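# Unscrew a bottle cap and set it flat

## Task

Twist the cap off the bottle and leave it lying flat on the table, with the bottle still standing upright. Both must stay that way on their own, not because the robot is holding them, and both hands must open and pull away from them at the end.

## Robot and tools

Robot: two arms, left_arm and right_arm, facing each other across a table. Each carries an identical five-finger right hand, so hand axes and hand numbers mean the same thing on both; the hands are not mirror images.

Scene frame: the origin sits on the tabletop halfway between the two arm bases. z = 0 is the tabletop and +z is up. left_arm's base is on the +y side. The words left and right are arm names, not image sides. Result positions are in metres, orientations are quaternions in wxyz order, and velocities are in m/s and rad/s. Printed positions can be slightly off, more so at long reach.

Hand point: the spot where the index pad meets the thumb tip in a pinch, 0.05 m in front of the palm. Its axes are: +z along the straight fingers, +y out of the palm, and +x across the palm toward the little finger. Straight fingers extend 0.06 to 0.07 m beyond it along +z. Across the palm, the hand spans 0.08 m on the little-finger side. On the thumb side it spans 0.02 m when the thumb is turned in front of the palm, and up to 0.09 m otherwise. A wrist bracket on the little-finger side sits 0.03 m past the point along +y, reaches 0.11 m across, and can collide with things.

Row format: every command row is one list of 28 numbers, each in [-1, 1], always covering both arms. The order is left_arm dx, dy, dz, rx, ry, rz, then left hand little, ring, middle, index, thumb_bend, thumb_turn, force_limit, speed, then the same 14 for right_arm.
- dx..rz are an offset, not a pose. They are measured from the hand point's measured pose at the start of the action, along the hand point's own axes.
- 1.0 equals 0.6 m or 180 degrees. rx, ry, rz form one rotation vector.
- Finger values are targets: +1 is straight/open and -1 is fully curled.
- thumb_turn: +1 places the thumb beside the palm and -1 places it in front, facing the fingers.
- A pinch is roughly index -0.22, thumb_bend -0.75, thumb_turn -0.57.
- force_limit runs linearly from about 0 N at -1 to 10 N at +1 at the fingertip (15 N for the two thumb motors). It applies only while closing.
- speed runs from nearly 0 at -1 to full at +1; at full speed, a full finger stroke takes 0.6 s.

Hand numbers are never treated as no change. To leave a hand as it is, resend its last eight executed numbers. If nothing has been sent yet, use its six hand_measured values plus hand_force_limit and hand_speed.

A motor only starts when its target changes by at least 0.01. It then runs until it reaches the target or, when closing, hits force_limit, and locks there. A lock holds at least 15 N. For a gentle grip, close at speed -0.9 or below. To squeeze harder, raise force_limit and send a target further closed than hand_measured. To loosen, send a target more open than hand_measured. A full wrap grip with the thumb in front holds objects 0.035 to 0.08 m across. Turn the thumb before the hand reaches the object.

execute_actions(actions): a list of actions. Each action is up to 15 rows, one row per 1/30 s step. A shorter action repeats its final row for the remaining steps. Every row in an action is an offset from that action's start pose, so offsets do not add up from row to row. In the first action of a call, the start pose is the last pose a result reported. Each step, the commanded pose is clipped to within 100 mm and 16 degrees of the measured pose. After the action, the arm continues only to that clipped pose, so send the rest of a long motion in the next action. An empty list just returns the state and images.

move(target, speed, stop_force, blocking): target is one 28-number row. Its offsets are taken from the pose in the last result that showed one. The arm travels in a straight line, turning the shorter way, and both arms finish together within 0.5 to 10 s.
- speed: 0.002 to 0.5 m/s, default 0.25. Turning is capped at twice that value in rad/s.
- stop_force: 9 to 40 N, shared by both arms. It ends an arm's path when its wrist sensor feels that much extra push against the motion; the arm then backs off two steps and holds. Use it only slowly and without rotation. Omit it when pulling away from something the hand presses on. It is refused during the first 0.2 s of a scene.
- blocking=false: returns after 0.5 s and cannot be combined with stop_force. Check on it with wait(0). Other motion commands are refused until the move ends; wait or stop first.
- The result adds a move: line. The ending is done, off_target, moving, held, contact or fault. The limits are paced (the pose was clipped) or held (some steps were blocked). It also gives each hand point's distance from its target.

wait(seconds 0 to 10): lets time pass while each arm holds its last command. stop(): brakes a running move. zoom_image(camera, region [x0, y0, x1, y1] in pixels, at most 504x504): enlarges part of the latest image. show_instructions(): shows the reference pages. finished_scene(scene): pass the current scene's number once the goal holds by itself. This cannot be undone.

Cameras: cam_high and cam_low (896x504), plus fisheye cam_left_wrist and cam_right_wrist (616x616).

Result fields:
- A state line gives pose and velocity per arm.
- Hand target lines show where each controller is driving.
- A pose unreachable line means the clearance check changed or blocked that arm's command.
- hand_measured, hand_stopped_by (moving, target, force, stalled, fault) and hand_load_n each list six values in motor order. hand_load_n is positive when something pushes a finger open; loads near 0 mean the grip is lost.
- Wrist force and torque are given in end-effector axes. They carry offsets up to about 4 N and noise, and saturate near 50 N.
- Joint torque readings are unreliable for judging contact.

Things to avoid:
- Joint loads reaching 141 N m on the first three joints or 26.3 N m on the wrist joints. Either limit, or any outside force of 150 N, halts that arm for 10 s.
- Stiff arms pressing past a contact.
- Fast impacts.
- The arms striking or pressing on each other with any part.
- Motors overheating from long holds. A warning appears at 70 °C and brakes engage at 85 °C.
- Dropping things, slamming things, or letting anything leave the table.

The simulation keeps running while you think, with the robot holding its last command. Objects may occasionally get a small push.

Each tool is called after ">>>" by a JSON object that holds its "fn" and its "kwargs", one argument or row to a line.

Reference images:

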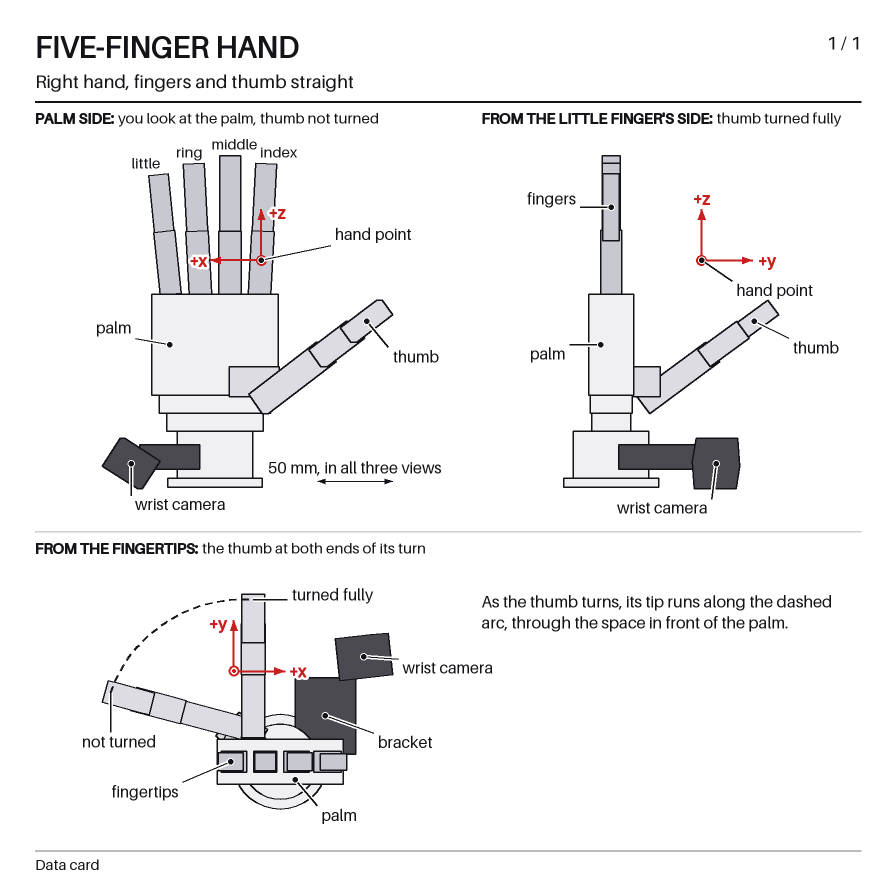

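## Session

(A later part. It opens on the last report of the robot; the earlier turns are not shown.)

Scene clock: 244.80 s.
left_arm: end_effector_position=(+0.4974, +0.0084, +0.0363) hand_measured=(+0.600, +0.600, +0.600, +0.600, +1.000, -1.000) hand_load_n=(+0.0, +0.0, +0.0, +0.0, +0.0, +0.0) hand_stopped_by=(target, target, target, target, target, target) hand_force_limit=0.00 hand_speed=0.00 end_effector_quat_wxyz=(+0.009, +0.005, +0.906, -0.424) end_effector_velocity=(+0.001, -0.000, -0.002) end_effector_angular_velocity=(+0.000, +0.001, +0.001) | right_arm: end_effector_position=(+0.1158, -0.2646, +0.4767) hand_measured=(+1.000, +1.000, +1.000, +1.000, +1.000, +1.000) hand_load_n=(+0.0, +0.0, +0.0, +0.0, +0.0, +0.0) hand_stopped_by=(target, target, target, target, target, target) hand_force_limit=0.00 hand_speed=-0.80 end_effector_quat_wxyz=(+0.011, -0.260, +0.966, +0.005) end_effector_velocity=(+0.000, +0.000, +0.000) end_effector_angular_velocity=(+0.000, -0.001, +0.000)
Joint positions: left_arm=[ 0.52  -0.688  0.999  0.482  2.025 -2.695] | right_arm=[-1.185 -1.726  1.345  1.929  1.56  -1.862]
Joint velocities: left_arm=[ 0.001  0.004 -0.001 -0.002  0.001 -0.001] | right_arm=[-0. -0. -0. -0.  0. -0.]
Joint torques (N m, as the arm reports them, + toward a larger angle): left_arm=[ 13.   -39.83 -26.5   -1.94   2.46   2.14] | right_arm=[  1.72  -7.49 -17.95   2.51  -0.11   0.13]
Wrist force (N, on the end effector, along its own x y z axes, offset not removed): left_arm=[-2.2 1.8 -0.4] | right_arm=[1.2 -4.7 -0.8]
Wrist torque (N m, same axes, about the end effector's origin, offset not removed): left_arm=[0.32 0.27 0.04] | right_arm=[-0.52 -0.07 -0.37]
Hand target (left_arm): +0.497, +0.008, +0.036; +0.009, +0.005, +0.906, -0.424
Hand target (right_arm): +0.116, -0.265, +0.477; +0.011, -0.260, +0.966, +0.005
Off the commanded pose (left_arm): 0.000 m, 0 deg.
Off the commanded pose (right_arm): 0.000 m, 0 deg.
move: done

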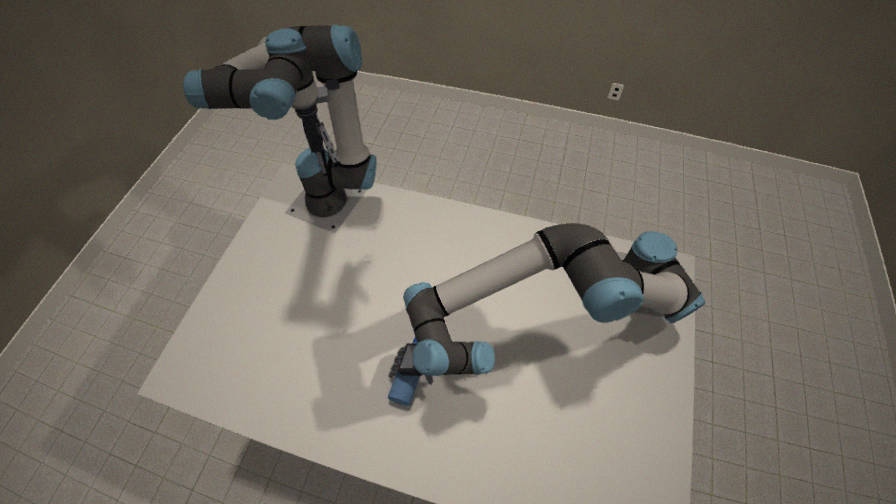

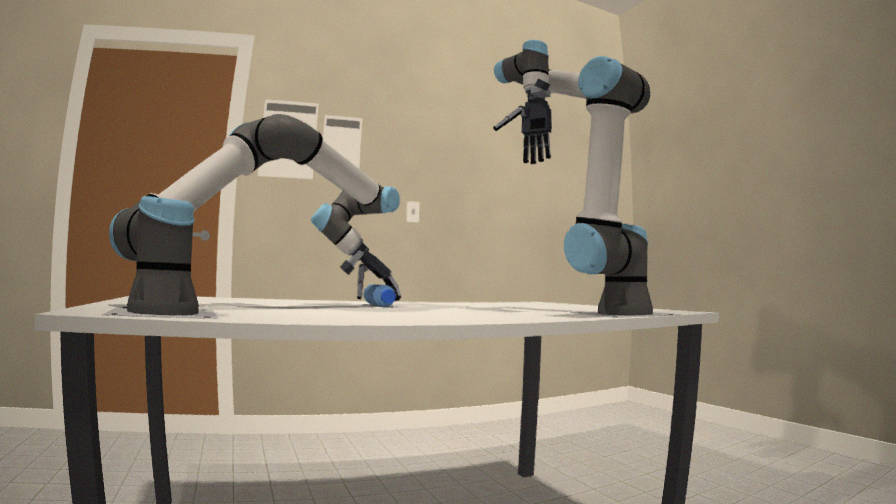

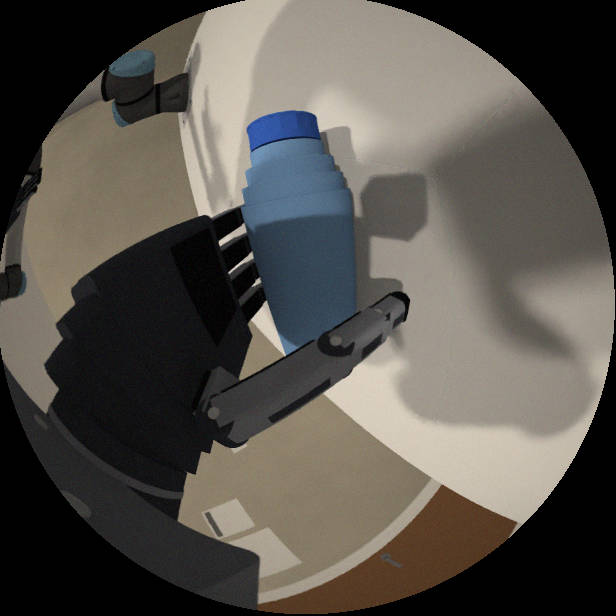

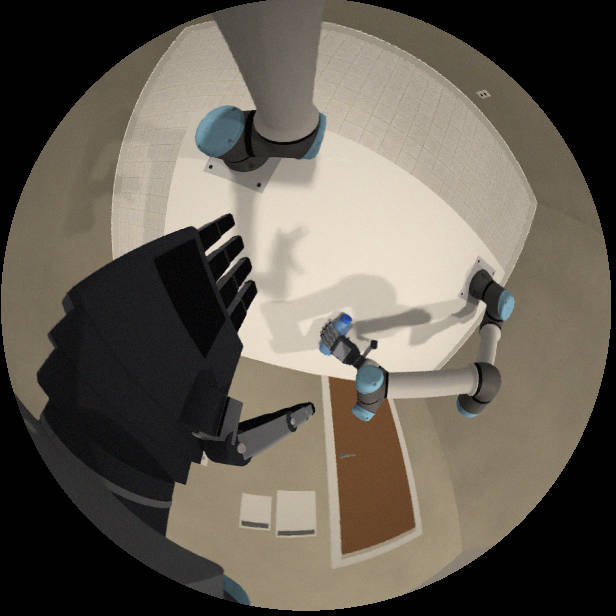

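>>> {"fn": "move", "kwargs": {
  "target": [-0.03,0.004,0.0035,0,0,0, 0.6,0.6,0.6,0.6,1,-1,0,0, 0,0,0,0,0,0, 1,1,1,1,1,1,0,-0.8],
  "speed": 0.04
}}

>>> {"fn": "zoom_image", "kwargs": {
  "camera": "cam_high",
  "region": [350, 310, 510, 430]
}}

Scene clock: 263.73 s.
left_arm: end_effector_position=(+0.5152, +0.0083, +0.0336) hand_measured=(+0.600, +0.600, +0.600, +0.600, +1.000, -1.000) hand_load_n=(+0.0, +0.0, +0.0, +0.0, +0.0, +0.0) hand_stopped_by=(target, target, target, target, target, target) hand_force_limit=0.00 hand_speed=0.00 end_effector_quat_wxyz=(+0.009, +0.005, +0.906, -0.424) end_effector_velocity=(+0.002, -0.001, -0.000) end_effector_angular_velocity=(-0.000, -0.001, -0.001) | right_arm: end_effector_position=(+0.1158, -0.2646, +0.4767) hand_measured=(+1.000, +1.000, +1.000, +1.000, +1.000, +1.000) hand_load_n=(+0.0, +0.0, +0.0, +0.0, +0.0, +0.0) hand_stopped_by=(target, target, target, target, target, target) hand_force_limit=0.00 hand_speed=-0.80 end_effector_quat_wxyz=(+0.011, -0.260, +0.966, +0.005) end_effector_velocity=(+0.000, -0.000, -0.000) end_effector_angular_velocity=(-0.001, -0.000, +0.000)
Joint positions: left_arm=[ 0.543 -0.646  0.93   0.518  2.04  -2.677] | right_arm=[-1.185 -1.726  1.345  1.929  1.56  -1.862]
Joint velocities: left_arm=[ 0.002  0.006 -0.011  0.006  0.002  0.003] | right_arm=[-0.     0.    -0.    -0.     0.001 -0.001]
Joint torques (N m, as the arm reports them, + toward a larger angle): left_arm=[ 13.37 -41.61 -26.76   3.11   2.66   2.73] | right_arm=[  1.54  -8.05 -17.88   2.35  -0.04  -0.26]
Wrist force (N, on the end effector, along its own x y z axes, offset not removed): left_arm=[-2.4 2.3 -0.8] | right_arm=[0.1 -4.7 -4.1]
Wrist torque (N m, same axes, about the end effector's origin, offset not removed): left_arm=[0.38 0.39 0.16] | right_arm=[-0.41 0.17 -0.34]
Hand target (left_arm): +0.515, +0.008, +0.034; +0.009, +0.005, +0.906, -0.424
Hand target (right_arm): +0.116, -0.265, +0.477; +0.011, -0.260, +0.966, +0.005
Off the commanded pose (left_arm): 0.000 m, 0 deg.
Off the commanded pose (right_arm): 0.000 m, 0 deg.
move: done

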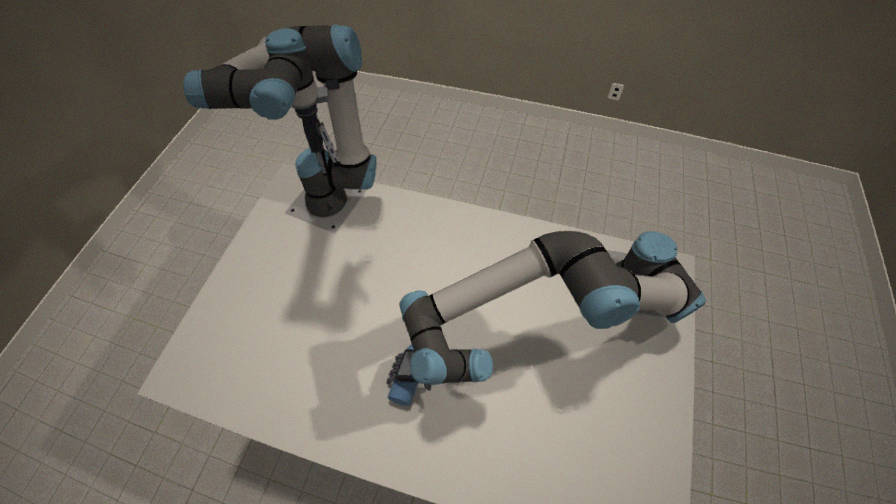

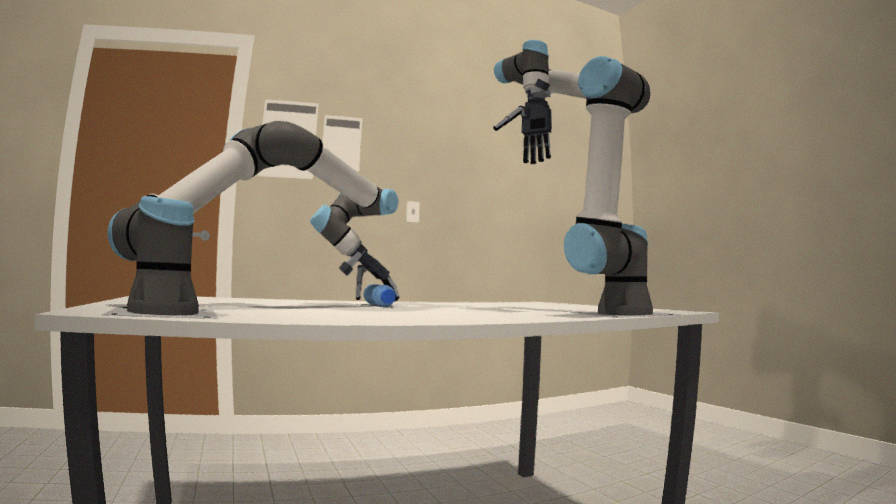

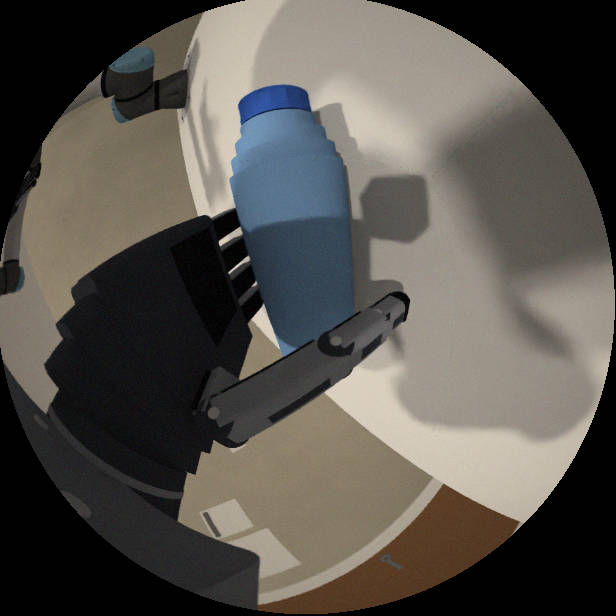

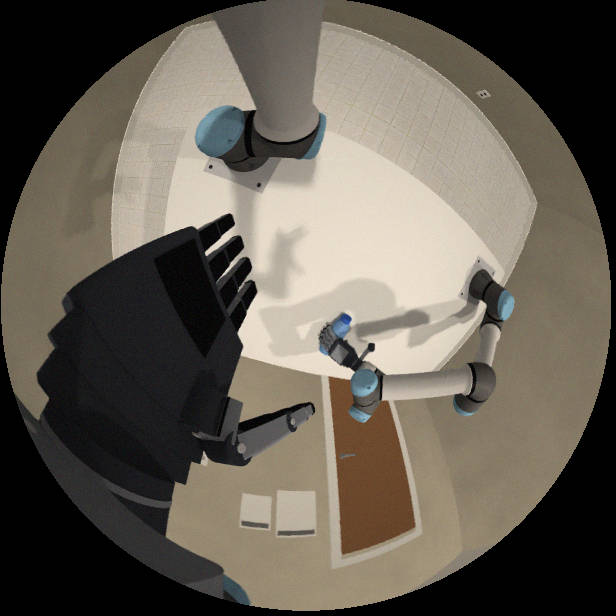

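Region (350, 310, 510, 430) of cam_high's 896x504 image, scaled by 3.150, with more detail than that image has; it fills the top 378 rows of this view, and the rest is white.

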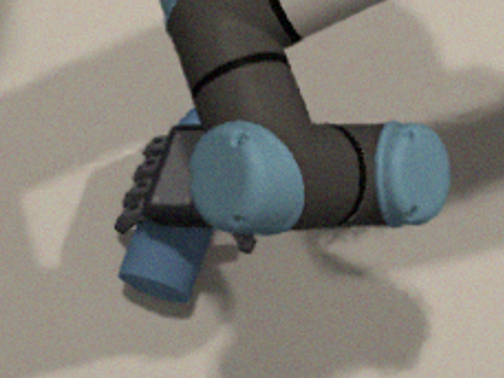

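>>> {"fn": "move", "kwargs": {
  "target": [0,0,0,0,0,0, -0.6,-0.6,-0.6,-0.6,-0.6,-1,0.2,-0.8, 0,0,0,0,0,0, 1,1,1,1,1,1,0,-0.8],
  "speed": 0.05
}}

>>> {"fn": "zoom_image", "kwargs": {
  "camera": "cam_low",
  "region": [290, 200, 450, 320]
}}

Scene clock: 279.30 s.
left_arm: end_effector_position=(+0.5152, +0.0083, +0.0336) hand_measured=(+0.102, +0.126, +0.136, +0.148, +0.732, -1.000) hand_load_n=(+6.0, +3.5, +3.0, +5.0, +15.0, +6.5) hand_stopped_by=(force, force, force, force, force, target) hand_force_limit=0.20 hand_speed=-0.80 end_effector_quat_wxyz=(+0.009, +0.005, +0.906, -0.424) end_effector_velocity=(+0.001, +0.000, +0.001) end_effector_angular_velocity=(-0.002, -0.001, +0.001) | right_arm: end_effector_position=(+0.1158, -0.2646, +0.4767) hand_measured=(+1.000, +1.000, +1.000, +1.000, +1.000, +1.000) hand_load_n=(+0.0, +0.0, +0.0, +0.0, +0.0, +0.0) hand_stopped_by=(target, target, target, target, target, target) hand_force_limit=0.00 hand_speed=-0.80 end_effector_quat_wxyz=(+0.011, -0.260, +0.966, +0.005) end_effector_velocity=(+0.000, -0.000, -0.000) end_effector_angular_velocity=(-0.001, +0.000, -0.001)
Joint positions: left_arm=[ 0.543 -0.646  0.93   0.518  2.04  -2.677] | right_arm=[-1.185 -1.726  1.345  1.929  1.56  -1.862]
Joint velocities: left_arm=[ 0.001 -0.    -0.001 -0.001 -0.     0.   ] | right_arm=[-0.     0.001 -0.     0.     0.001  0.001]
Joint torques (N m, as the arm reports them, + toward a larger angle): left_arm=[-11.67 -54.03 -13.66  -1.46  -1.35  -2.02] | right_arm=[  1.93  -8.52 -19.2    2.29   0.07  -0.08]
Wrist force (N, on the end effector, along its own x y z axes, offset not removed): left_arm=[-2.9 -1.1 -0.2] | right_arm=[0.6 -3.3 -2.1]
Wrist torque (N m, same axes, about the end effector's origin, offset not removed): left_arm=[-0.26 0.36 -0.09] | right_arm=[-0.31 0.18 -0.22]
Hand target (left_arm): +0.515, +0.008, +0.034; +0.009, +0.005, +0.906, -0.424
Hand target (right_arm): +0.116, -0.265, +0.477; +0.011, -0.260, +0.966, +0.005
Off the commanded pose (left_arm): 0.000 m, 0 deg.
Off the commanded pose (right_arm): 0.000 m, 0 deg.
move: done

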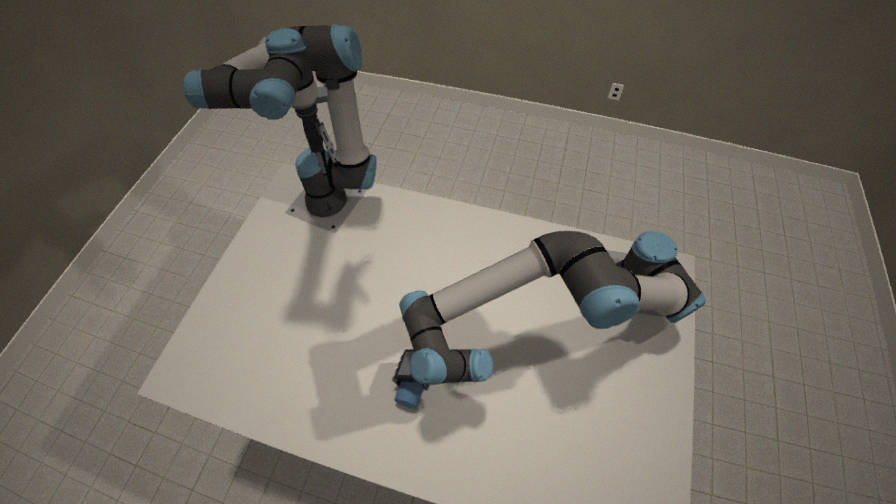

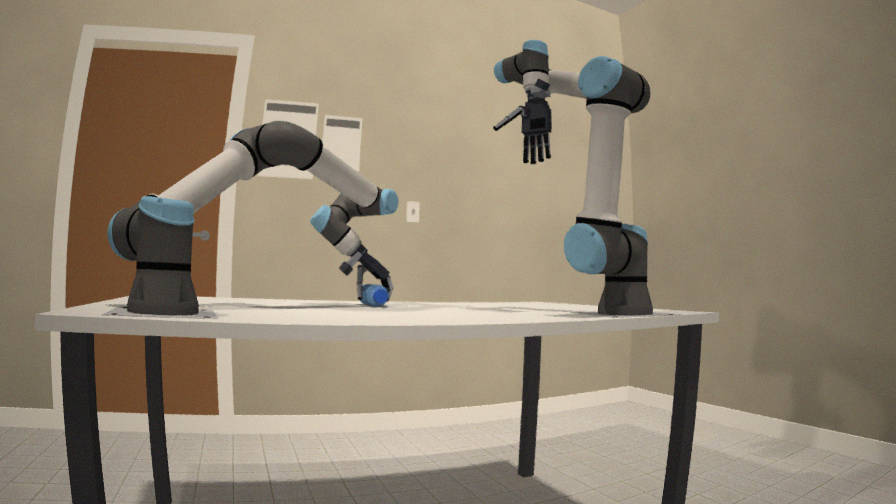

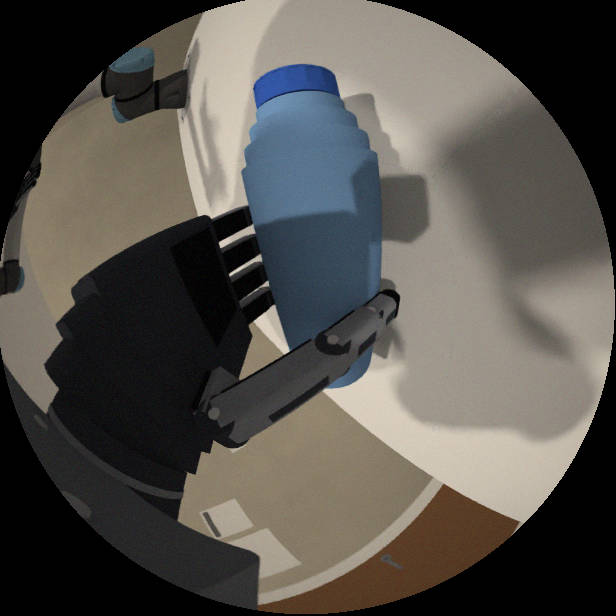

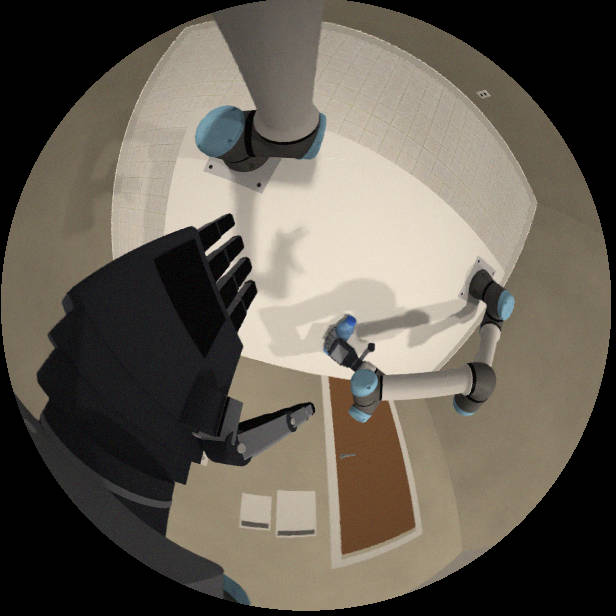

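Region (290, 200, 450, 320) of cam_low's 896x504 image, scaled by 3.150, with more detail than that image has; it fills the top 378 rows of this view, and the rest is white.

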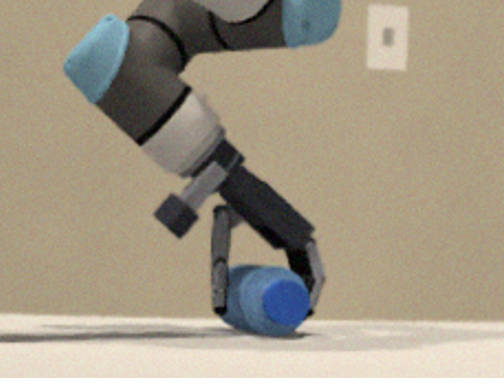

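>>> {"fn": "move", "kwargs": {
  "target": [0,-0.064,-0.0533,0,0,0, -0.6,-0.6,-0.6,-0.6,-0.6,-1,0.2,-0.8, 0,0,0,0,0,0, 1,1,1,1,1,1,0,-0.8],
  "speed": 0.05
}}

>>> {"fn": "zoom_image", "kwargs": {
  "camera": "cam_low",
  "region": [290, 200, 450, 320]
}}

Scene clock: 294.87 s.
left_arm: end_effector_position=(+0.5141, +0.0083, +0.0833) hand_measured=(+0.102, +0.126, +0.136, +0.148, +0.732, -1.000) hand_load_n=(+6.0, +3.0, +3.0, +5.0, +15.0, +6.5) hand_stopped_by=(force, force, force, force, force, target) hand_force_limit=0.20 hand_speed=-0.80 end_effector_quat_wxyz=(+0.009, +0.005, +0.906, -0.424) end_effector_velocity=(-0.000, +0.000, +0.002) end_effector_angular_velocity=(+0.001, +0.001, +0.000) | right_arm: end_effector_position=(+0.1158, -0.2646, +0.4767) hand_measured=(+1.000, +1.000, +1.000, +1.000, +1.000, +1.000) hand_load_n=(+0.0, +0.0, +0.0, +0.0, +0.0, +0.0) hand_stopped_by=(target, target, target, target, target, target) hand_force_limit=0.00 hand_speed=-0.80 end_effector_quat_wxyz=(+0.011, -0.260, +0.966, +0.005) end_effector_velocity=(+0.000, -0.000, +0.000) end_effector_angular_velocity=(+0.000, -0.002, +0.001)
Joint positions: left_arm=[ 0.541 -0.684  0.869  0.615  2.039 -2.678] | right_arm=[-1.185 -1.726  1.345  1.929  1.56  -1.862]
Joint velocities: left_arm=[ 0.    -0.001 -0.003  0.005  0.    -0.001] | right_arm=[ 0.    -0.    -0.002 -0.     0.    -0.001]
Joint torques (N m, as the arm reports them, + toward a larger angle): left_arm=[-11.27 -55.86 -27.25   3.06  -1.44  -1.72] | right_arm=[  1.67  -7.56 -18.88   2.45  -0.08  -0.04]
Wrist force (N, on the end effector, along its own x y z axes, offset not removed): left_arm=[0.1 1.4 0.2] | right_arm=[-0.1 -4.2 -3.4]
Wrist torque (N m, same axes, about the end effector's origin, offset not removed): left_arm=[0.24 -0.01 -0.03] | right_arm=[-0.38 0.23 -0.25]
Hand target (left_arm): +0.514, +0.008, +0.084; +0.009, +0.005, +0.906, -0.424
Hand target (right_arm): +0.116, -0.265, +0.477; +0.011, -0.260, +0.966, +0.005
Off the commanded pose (left_arm): 0.000 m, 0 deg.
Off the commanded pose (right_arm): 0.000 m, 0 deg.
move: done

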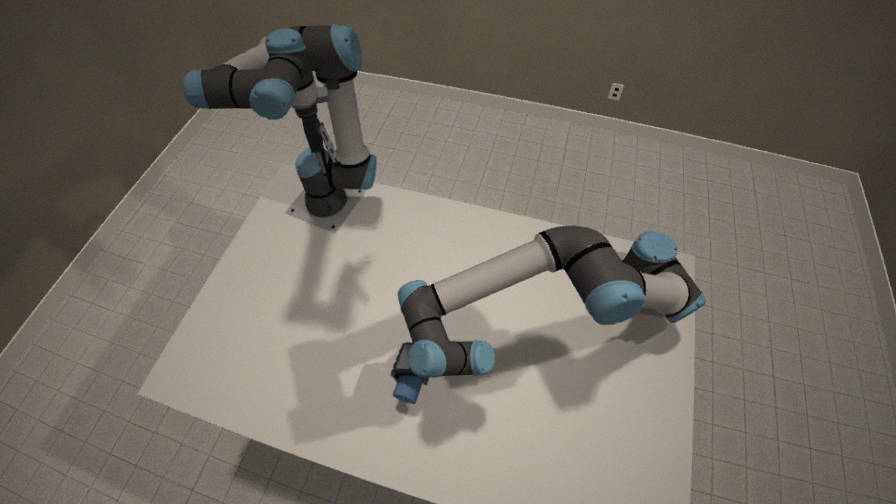

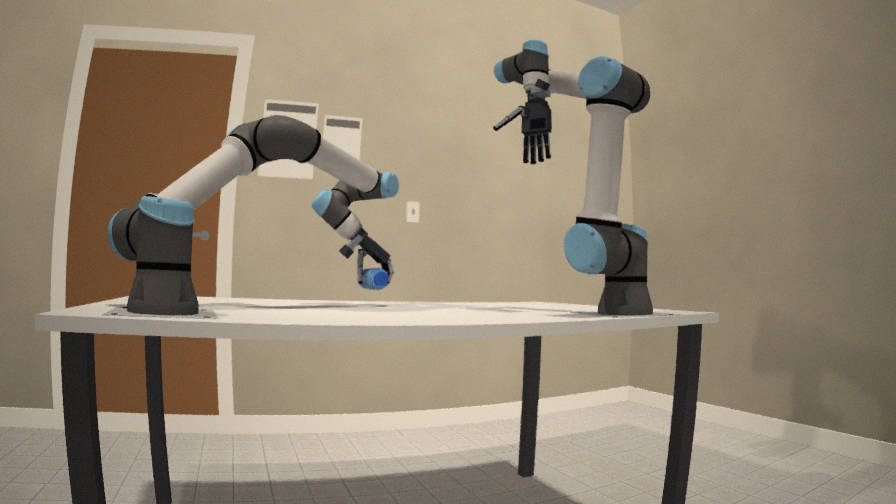

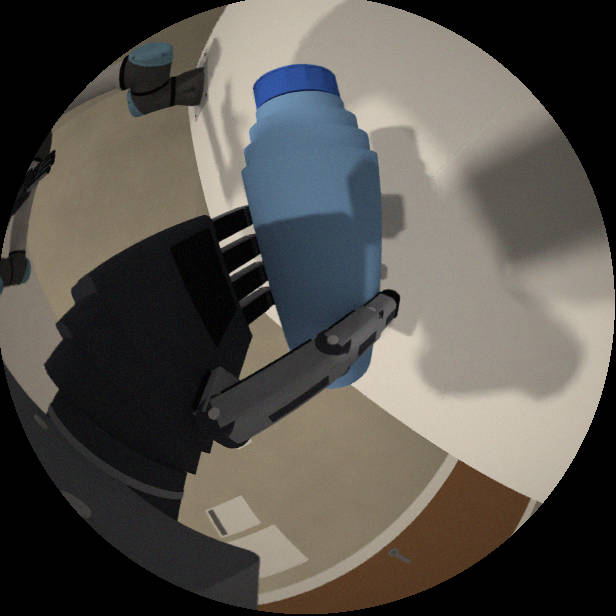

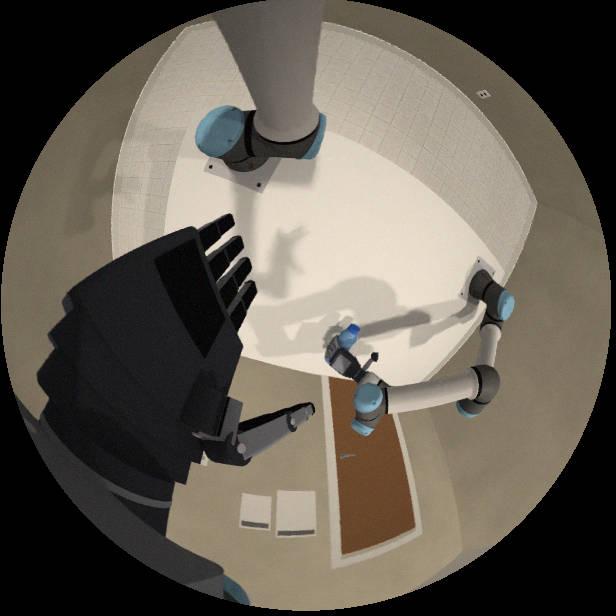

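Region (290, 200, 450, 320) of cam_low's 896x504 image, scaled by 3.150, with more detail than that image has; it fills the top 378 rows of this view, and the rest is white.

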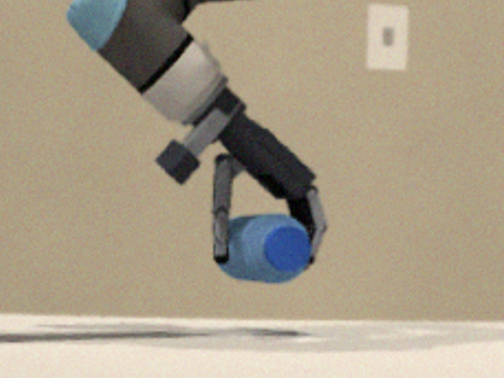

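>>> {"fn": "move", "kwargs": {
  "target": [0.4067,-0.242,0.1414,0.1736,0.173,-0.478, -0.6,-0.6,-0.6,-0.6,-0.6,-1,0.2,-0.8, 0,0,0,0,0,0, 1,1,1,1,1,1,0,-0.8],
  "speed": 0.2
}}

Scene clock: 335.73 s.
left_arm: end_effector_position=(+0.2687, -0.1494, +0.1350) hand_measured=(+0.102, +0.126, +0.136, +0.148, +0.732, -1.000) hand_load_n=(+5.5, +3.0, +3.0, +5.0, +15.0, +6.5) hand_stopped_by=(force, force, force, force, force, target) hand_force_limit=0.20 hand_speed=-0.80 end_effector_quat_wxyz=(+0.495, +0.494, -0.506, +0.505) end_effector_velocity=(+0.001, -0.000, +0.001) end_effector_angular_velocity=(-0.006, +0.007, +0.008) | right_arm: end_effector_position=(+0.1158, -0.2646, +0.4767) hand_measured=(+1.000, +1.000, +1.000, +1.000, +1.000, +1.000) hand_load_n=(+0.0, +0.0, +0.0, +0.0, +0.0, +0.0) hand_stopped_by=(target, target, target, target, target, target) hand_force_limit=0.00 hand_speed=-0.80 end_effector_quat_wxyz=(+0.011, -0.260, +0.966, +0.005) end_effector_velocity=(+0.000, -0.000, +0.000) end_effector_angular_velocity=(-0.000, -0.001, -0.001)
Joint positions: left_arm=[ 0.279 -0.892  1.506 -0.615  1.955 -4.69 ] | right_arm=[-1.185 -1.726  1.345  1.929  1.56  -1.862]
Joint velocities: left_arm=[-0.001 -0.001  0.006 -0.011 -0.009 -0.01 ] | right_arm=[ 0.    -0.    -0.001 -0.     0.     0.001]
Joint torques (N m, as the arm reports them, + toward a larger angle): left_arm=[-12.78 -48.59 -10.98  -3.77  -1.99  -1.73] | right_arm=[  1.28  -7.49 -17.85   2.45   0.07  -0.1 ]
Wrist force (N, on the end effector, along its own x y z axes, offset not removed): left_arm=[0.2 -1.2 2.3] | right_arm=[-0.6 -4.8 -1.9]
Wrist torque (N m, same axes, about the end effector's origin, offset not removed): left_arm=[-0.28 -0.12 0.10] | right_arm=[-0.49 0.27 -0.40]
Hand target (left_arm): +0.269, -0.150, +0.135; +0.495, +0.494, -0.506, +0.505
Hand target (right_arm): +0.116, -0.265, +0.477; +0.011, -0.260, +0.966, +0.005
Off the commanded pose (left_arm): 0.000 m, 0 deg.
Off the commanded pose (right_arm): 0.000 m, 0 deg.
move: done

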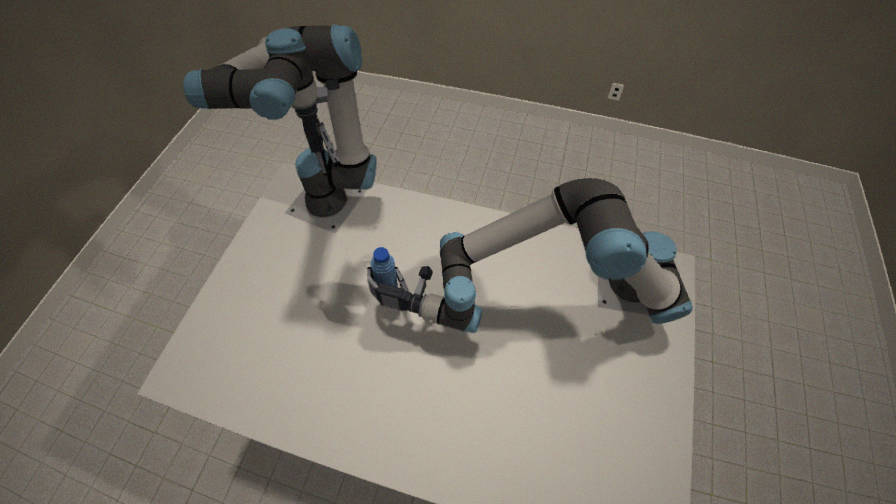

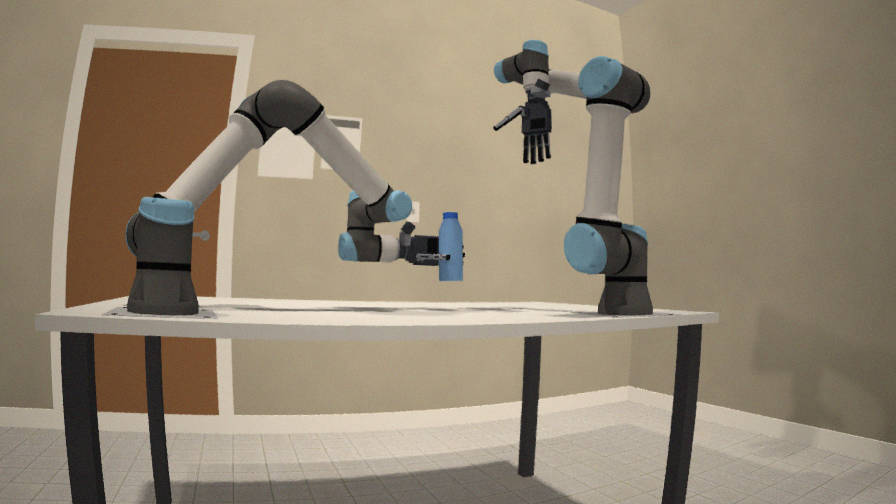

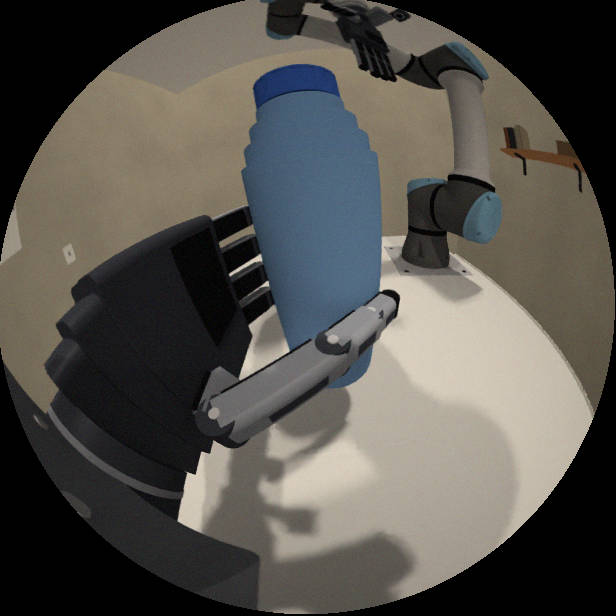

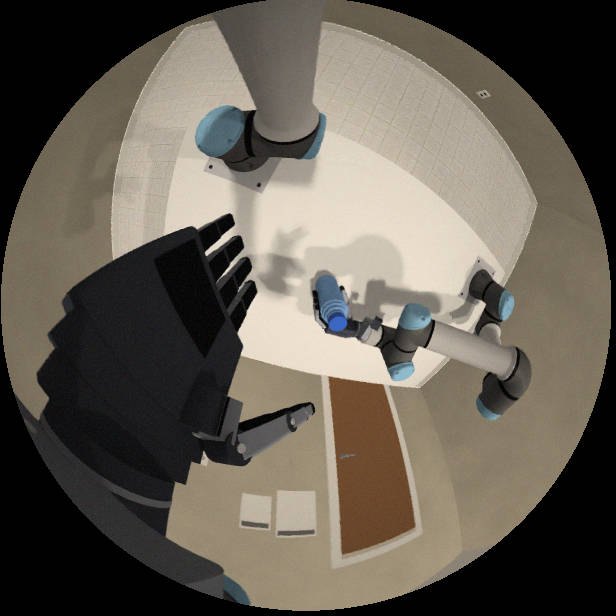

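>>> {"fn": "zoom_image", "kwargs": {
  "camera": "cam_low",
  "region": [330, 180, 530, 330]
}}

Region (330, 180, 530, 330) of cam_low's 896x504 image, scaled by 2.520, with more detail than that image has; it fills the top 378 rows of this view, and the rest is white.

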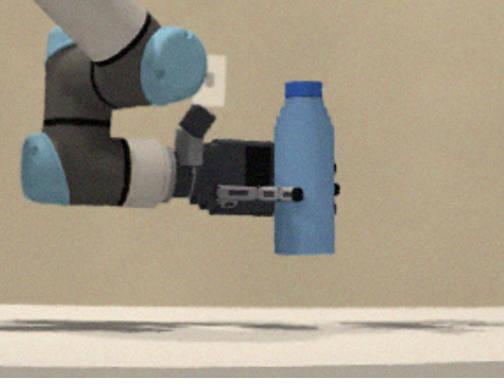

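>>> {"fn": "move", "kwargs": {
  "target": [-0.12,0,0,0,0,-0.007, -0.6,-0.6,-0.6,-0.6,-0.6,-1,0.2,-0.8, 0,0,0,0,0,0, 1,1,1,1,1,1,0,-0.8],
  "speed": 0.1
}}

>>> {"fn": "zoom_image", "kwargs": {
  "camera": "cam_low",
  "region": [330, 180, 530, 330]
}}

Scene clock: 357.17 s.
left_arm: end_effector_position=(+0.2704, -0.1494, +0.0632) hand_measured=(+0.102, +0.126, +0.136, +0.148, +0.732, -1.000) hand_load_n=(+5.5, +3.0, +3.0, +5.0, +15.0, +6.5) hand_stopped_by=(force, force, force, force, force, target) hand_force_limit=0.20 hand_speed=-0.80 end_effector_quat_wxyz=(+0.500, +0.500, -0.501, +0.500) end_effector_velocity=(-0.000, -0.000, -0.002) end_effector_angular_velocity=(+0.001, +0.002, -0.000) | right_arm: end_effector_position=(+0.1158, -0.2646, +0.4767) hand_measured=(+1.000, +1.000, +1.000, +1.000, +1.000, +1.000) hand_load_n=(+0.0, +0.0, +0.0, +0.0, +0.0, +0.0) hand_stopped_by=(target, target, target, target, target, target) hand_force_limit=0.00 hand_speed=-0.80 end_effector_quat_wxyz=(+0.011, -0.260, +0.966, +0.005) end_effector_velocity=(+0.000, -0.000, +0.000) end_effector_angular_velocity=(-0.001, -0.001, +0.001)
Joint positions: left_arm=[ 0.282 -0.78   1.531 -0.751  1.959 -4.712] | right_arm=[-1.185 -1.726  1.345  1.929  1.56  -1.862]
Joint velocities: left_arm=[-0.     0.003 -0.    -0.002  0.    -0.002] | right_arm=[ 0.     0.    -0.001  0.     0.001 -0.   ]
Joint torques (N m, as the arm reports them, + toward a larger angle): left_arm=[ 12.95 -35.03 -24.5   -4.11   2.1   -2.12] | right_arm=[  0.95  -7.47 -18.82   2.27  -0.19  -0.09]
Wrist force (N, on the end effector, along its own x y z axes, offset not removed): left_arm=[0.1 1.6 -2.6] | right_arm=[1.5 -4.1 -1.7]
Wrist torque (N m, same axes, about the end effector's origin, offset not removed): left_arm=[0.39 0.03 0.24] | right_arm=[-0.51 -0.09 -0.24]
Hand target (left_arm): +0.270, -0.149, +0.063; +0.500, +0.500, -0.501, +0.500
Hand target (right_arm): +0.116, -0.265, +0.477; +0.011, -0.260, +0.966, +0.005
Off the commanded pose (left_arm): 0.000 m, 0 deg.
Off the commanded pose (right_arm): 0.000 m, 0 deg.
move: done

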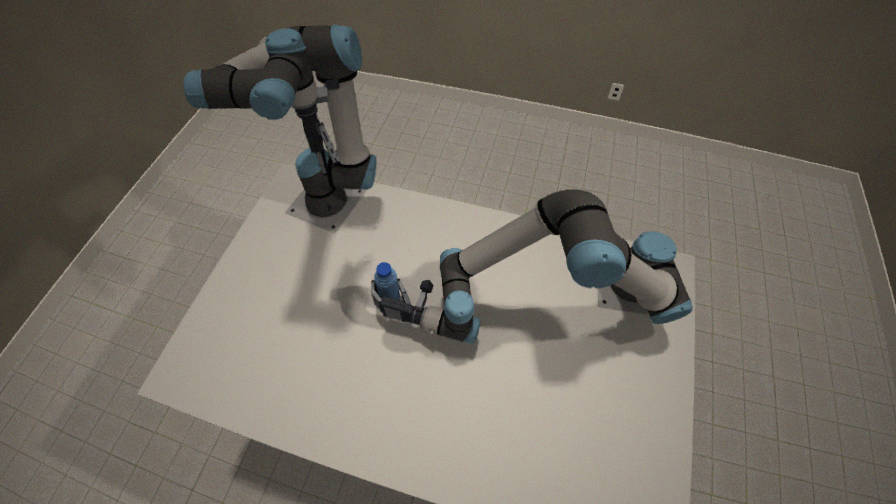

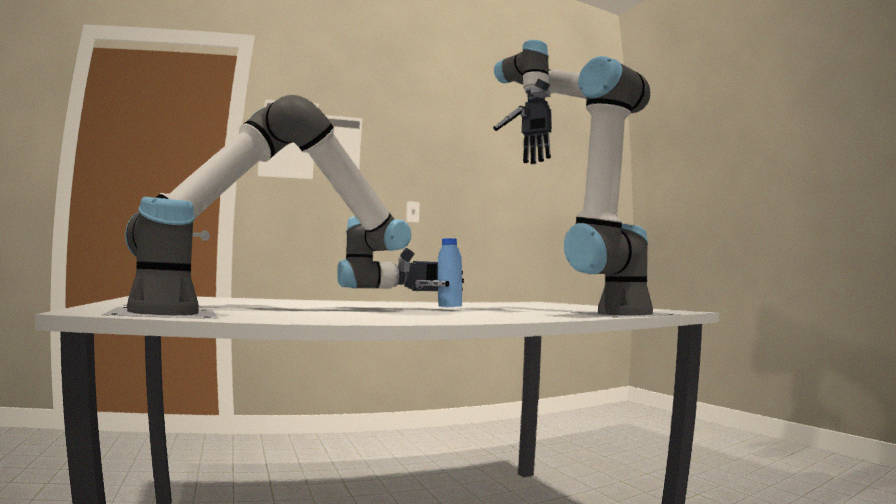

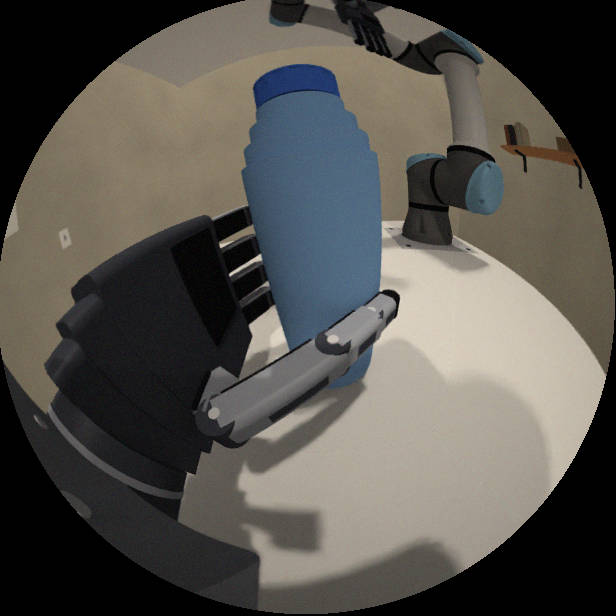

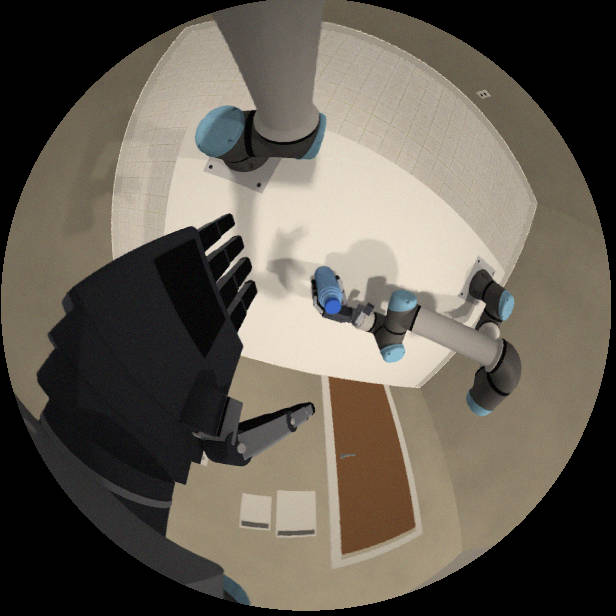

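Region (330, 180, 530, 330) of cam_low's 896x504 image, scaled by 2.520, with more detail than that image has; it fills the top 378 rows of this view, and the rest is white.

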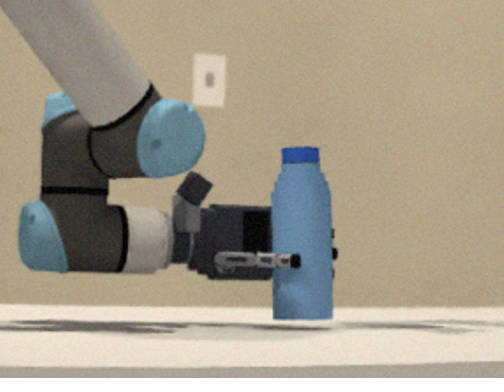

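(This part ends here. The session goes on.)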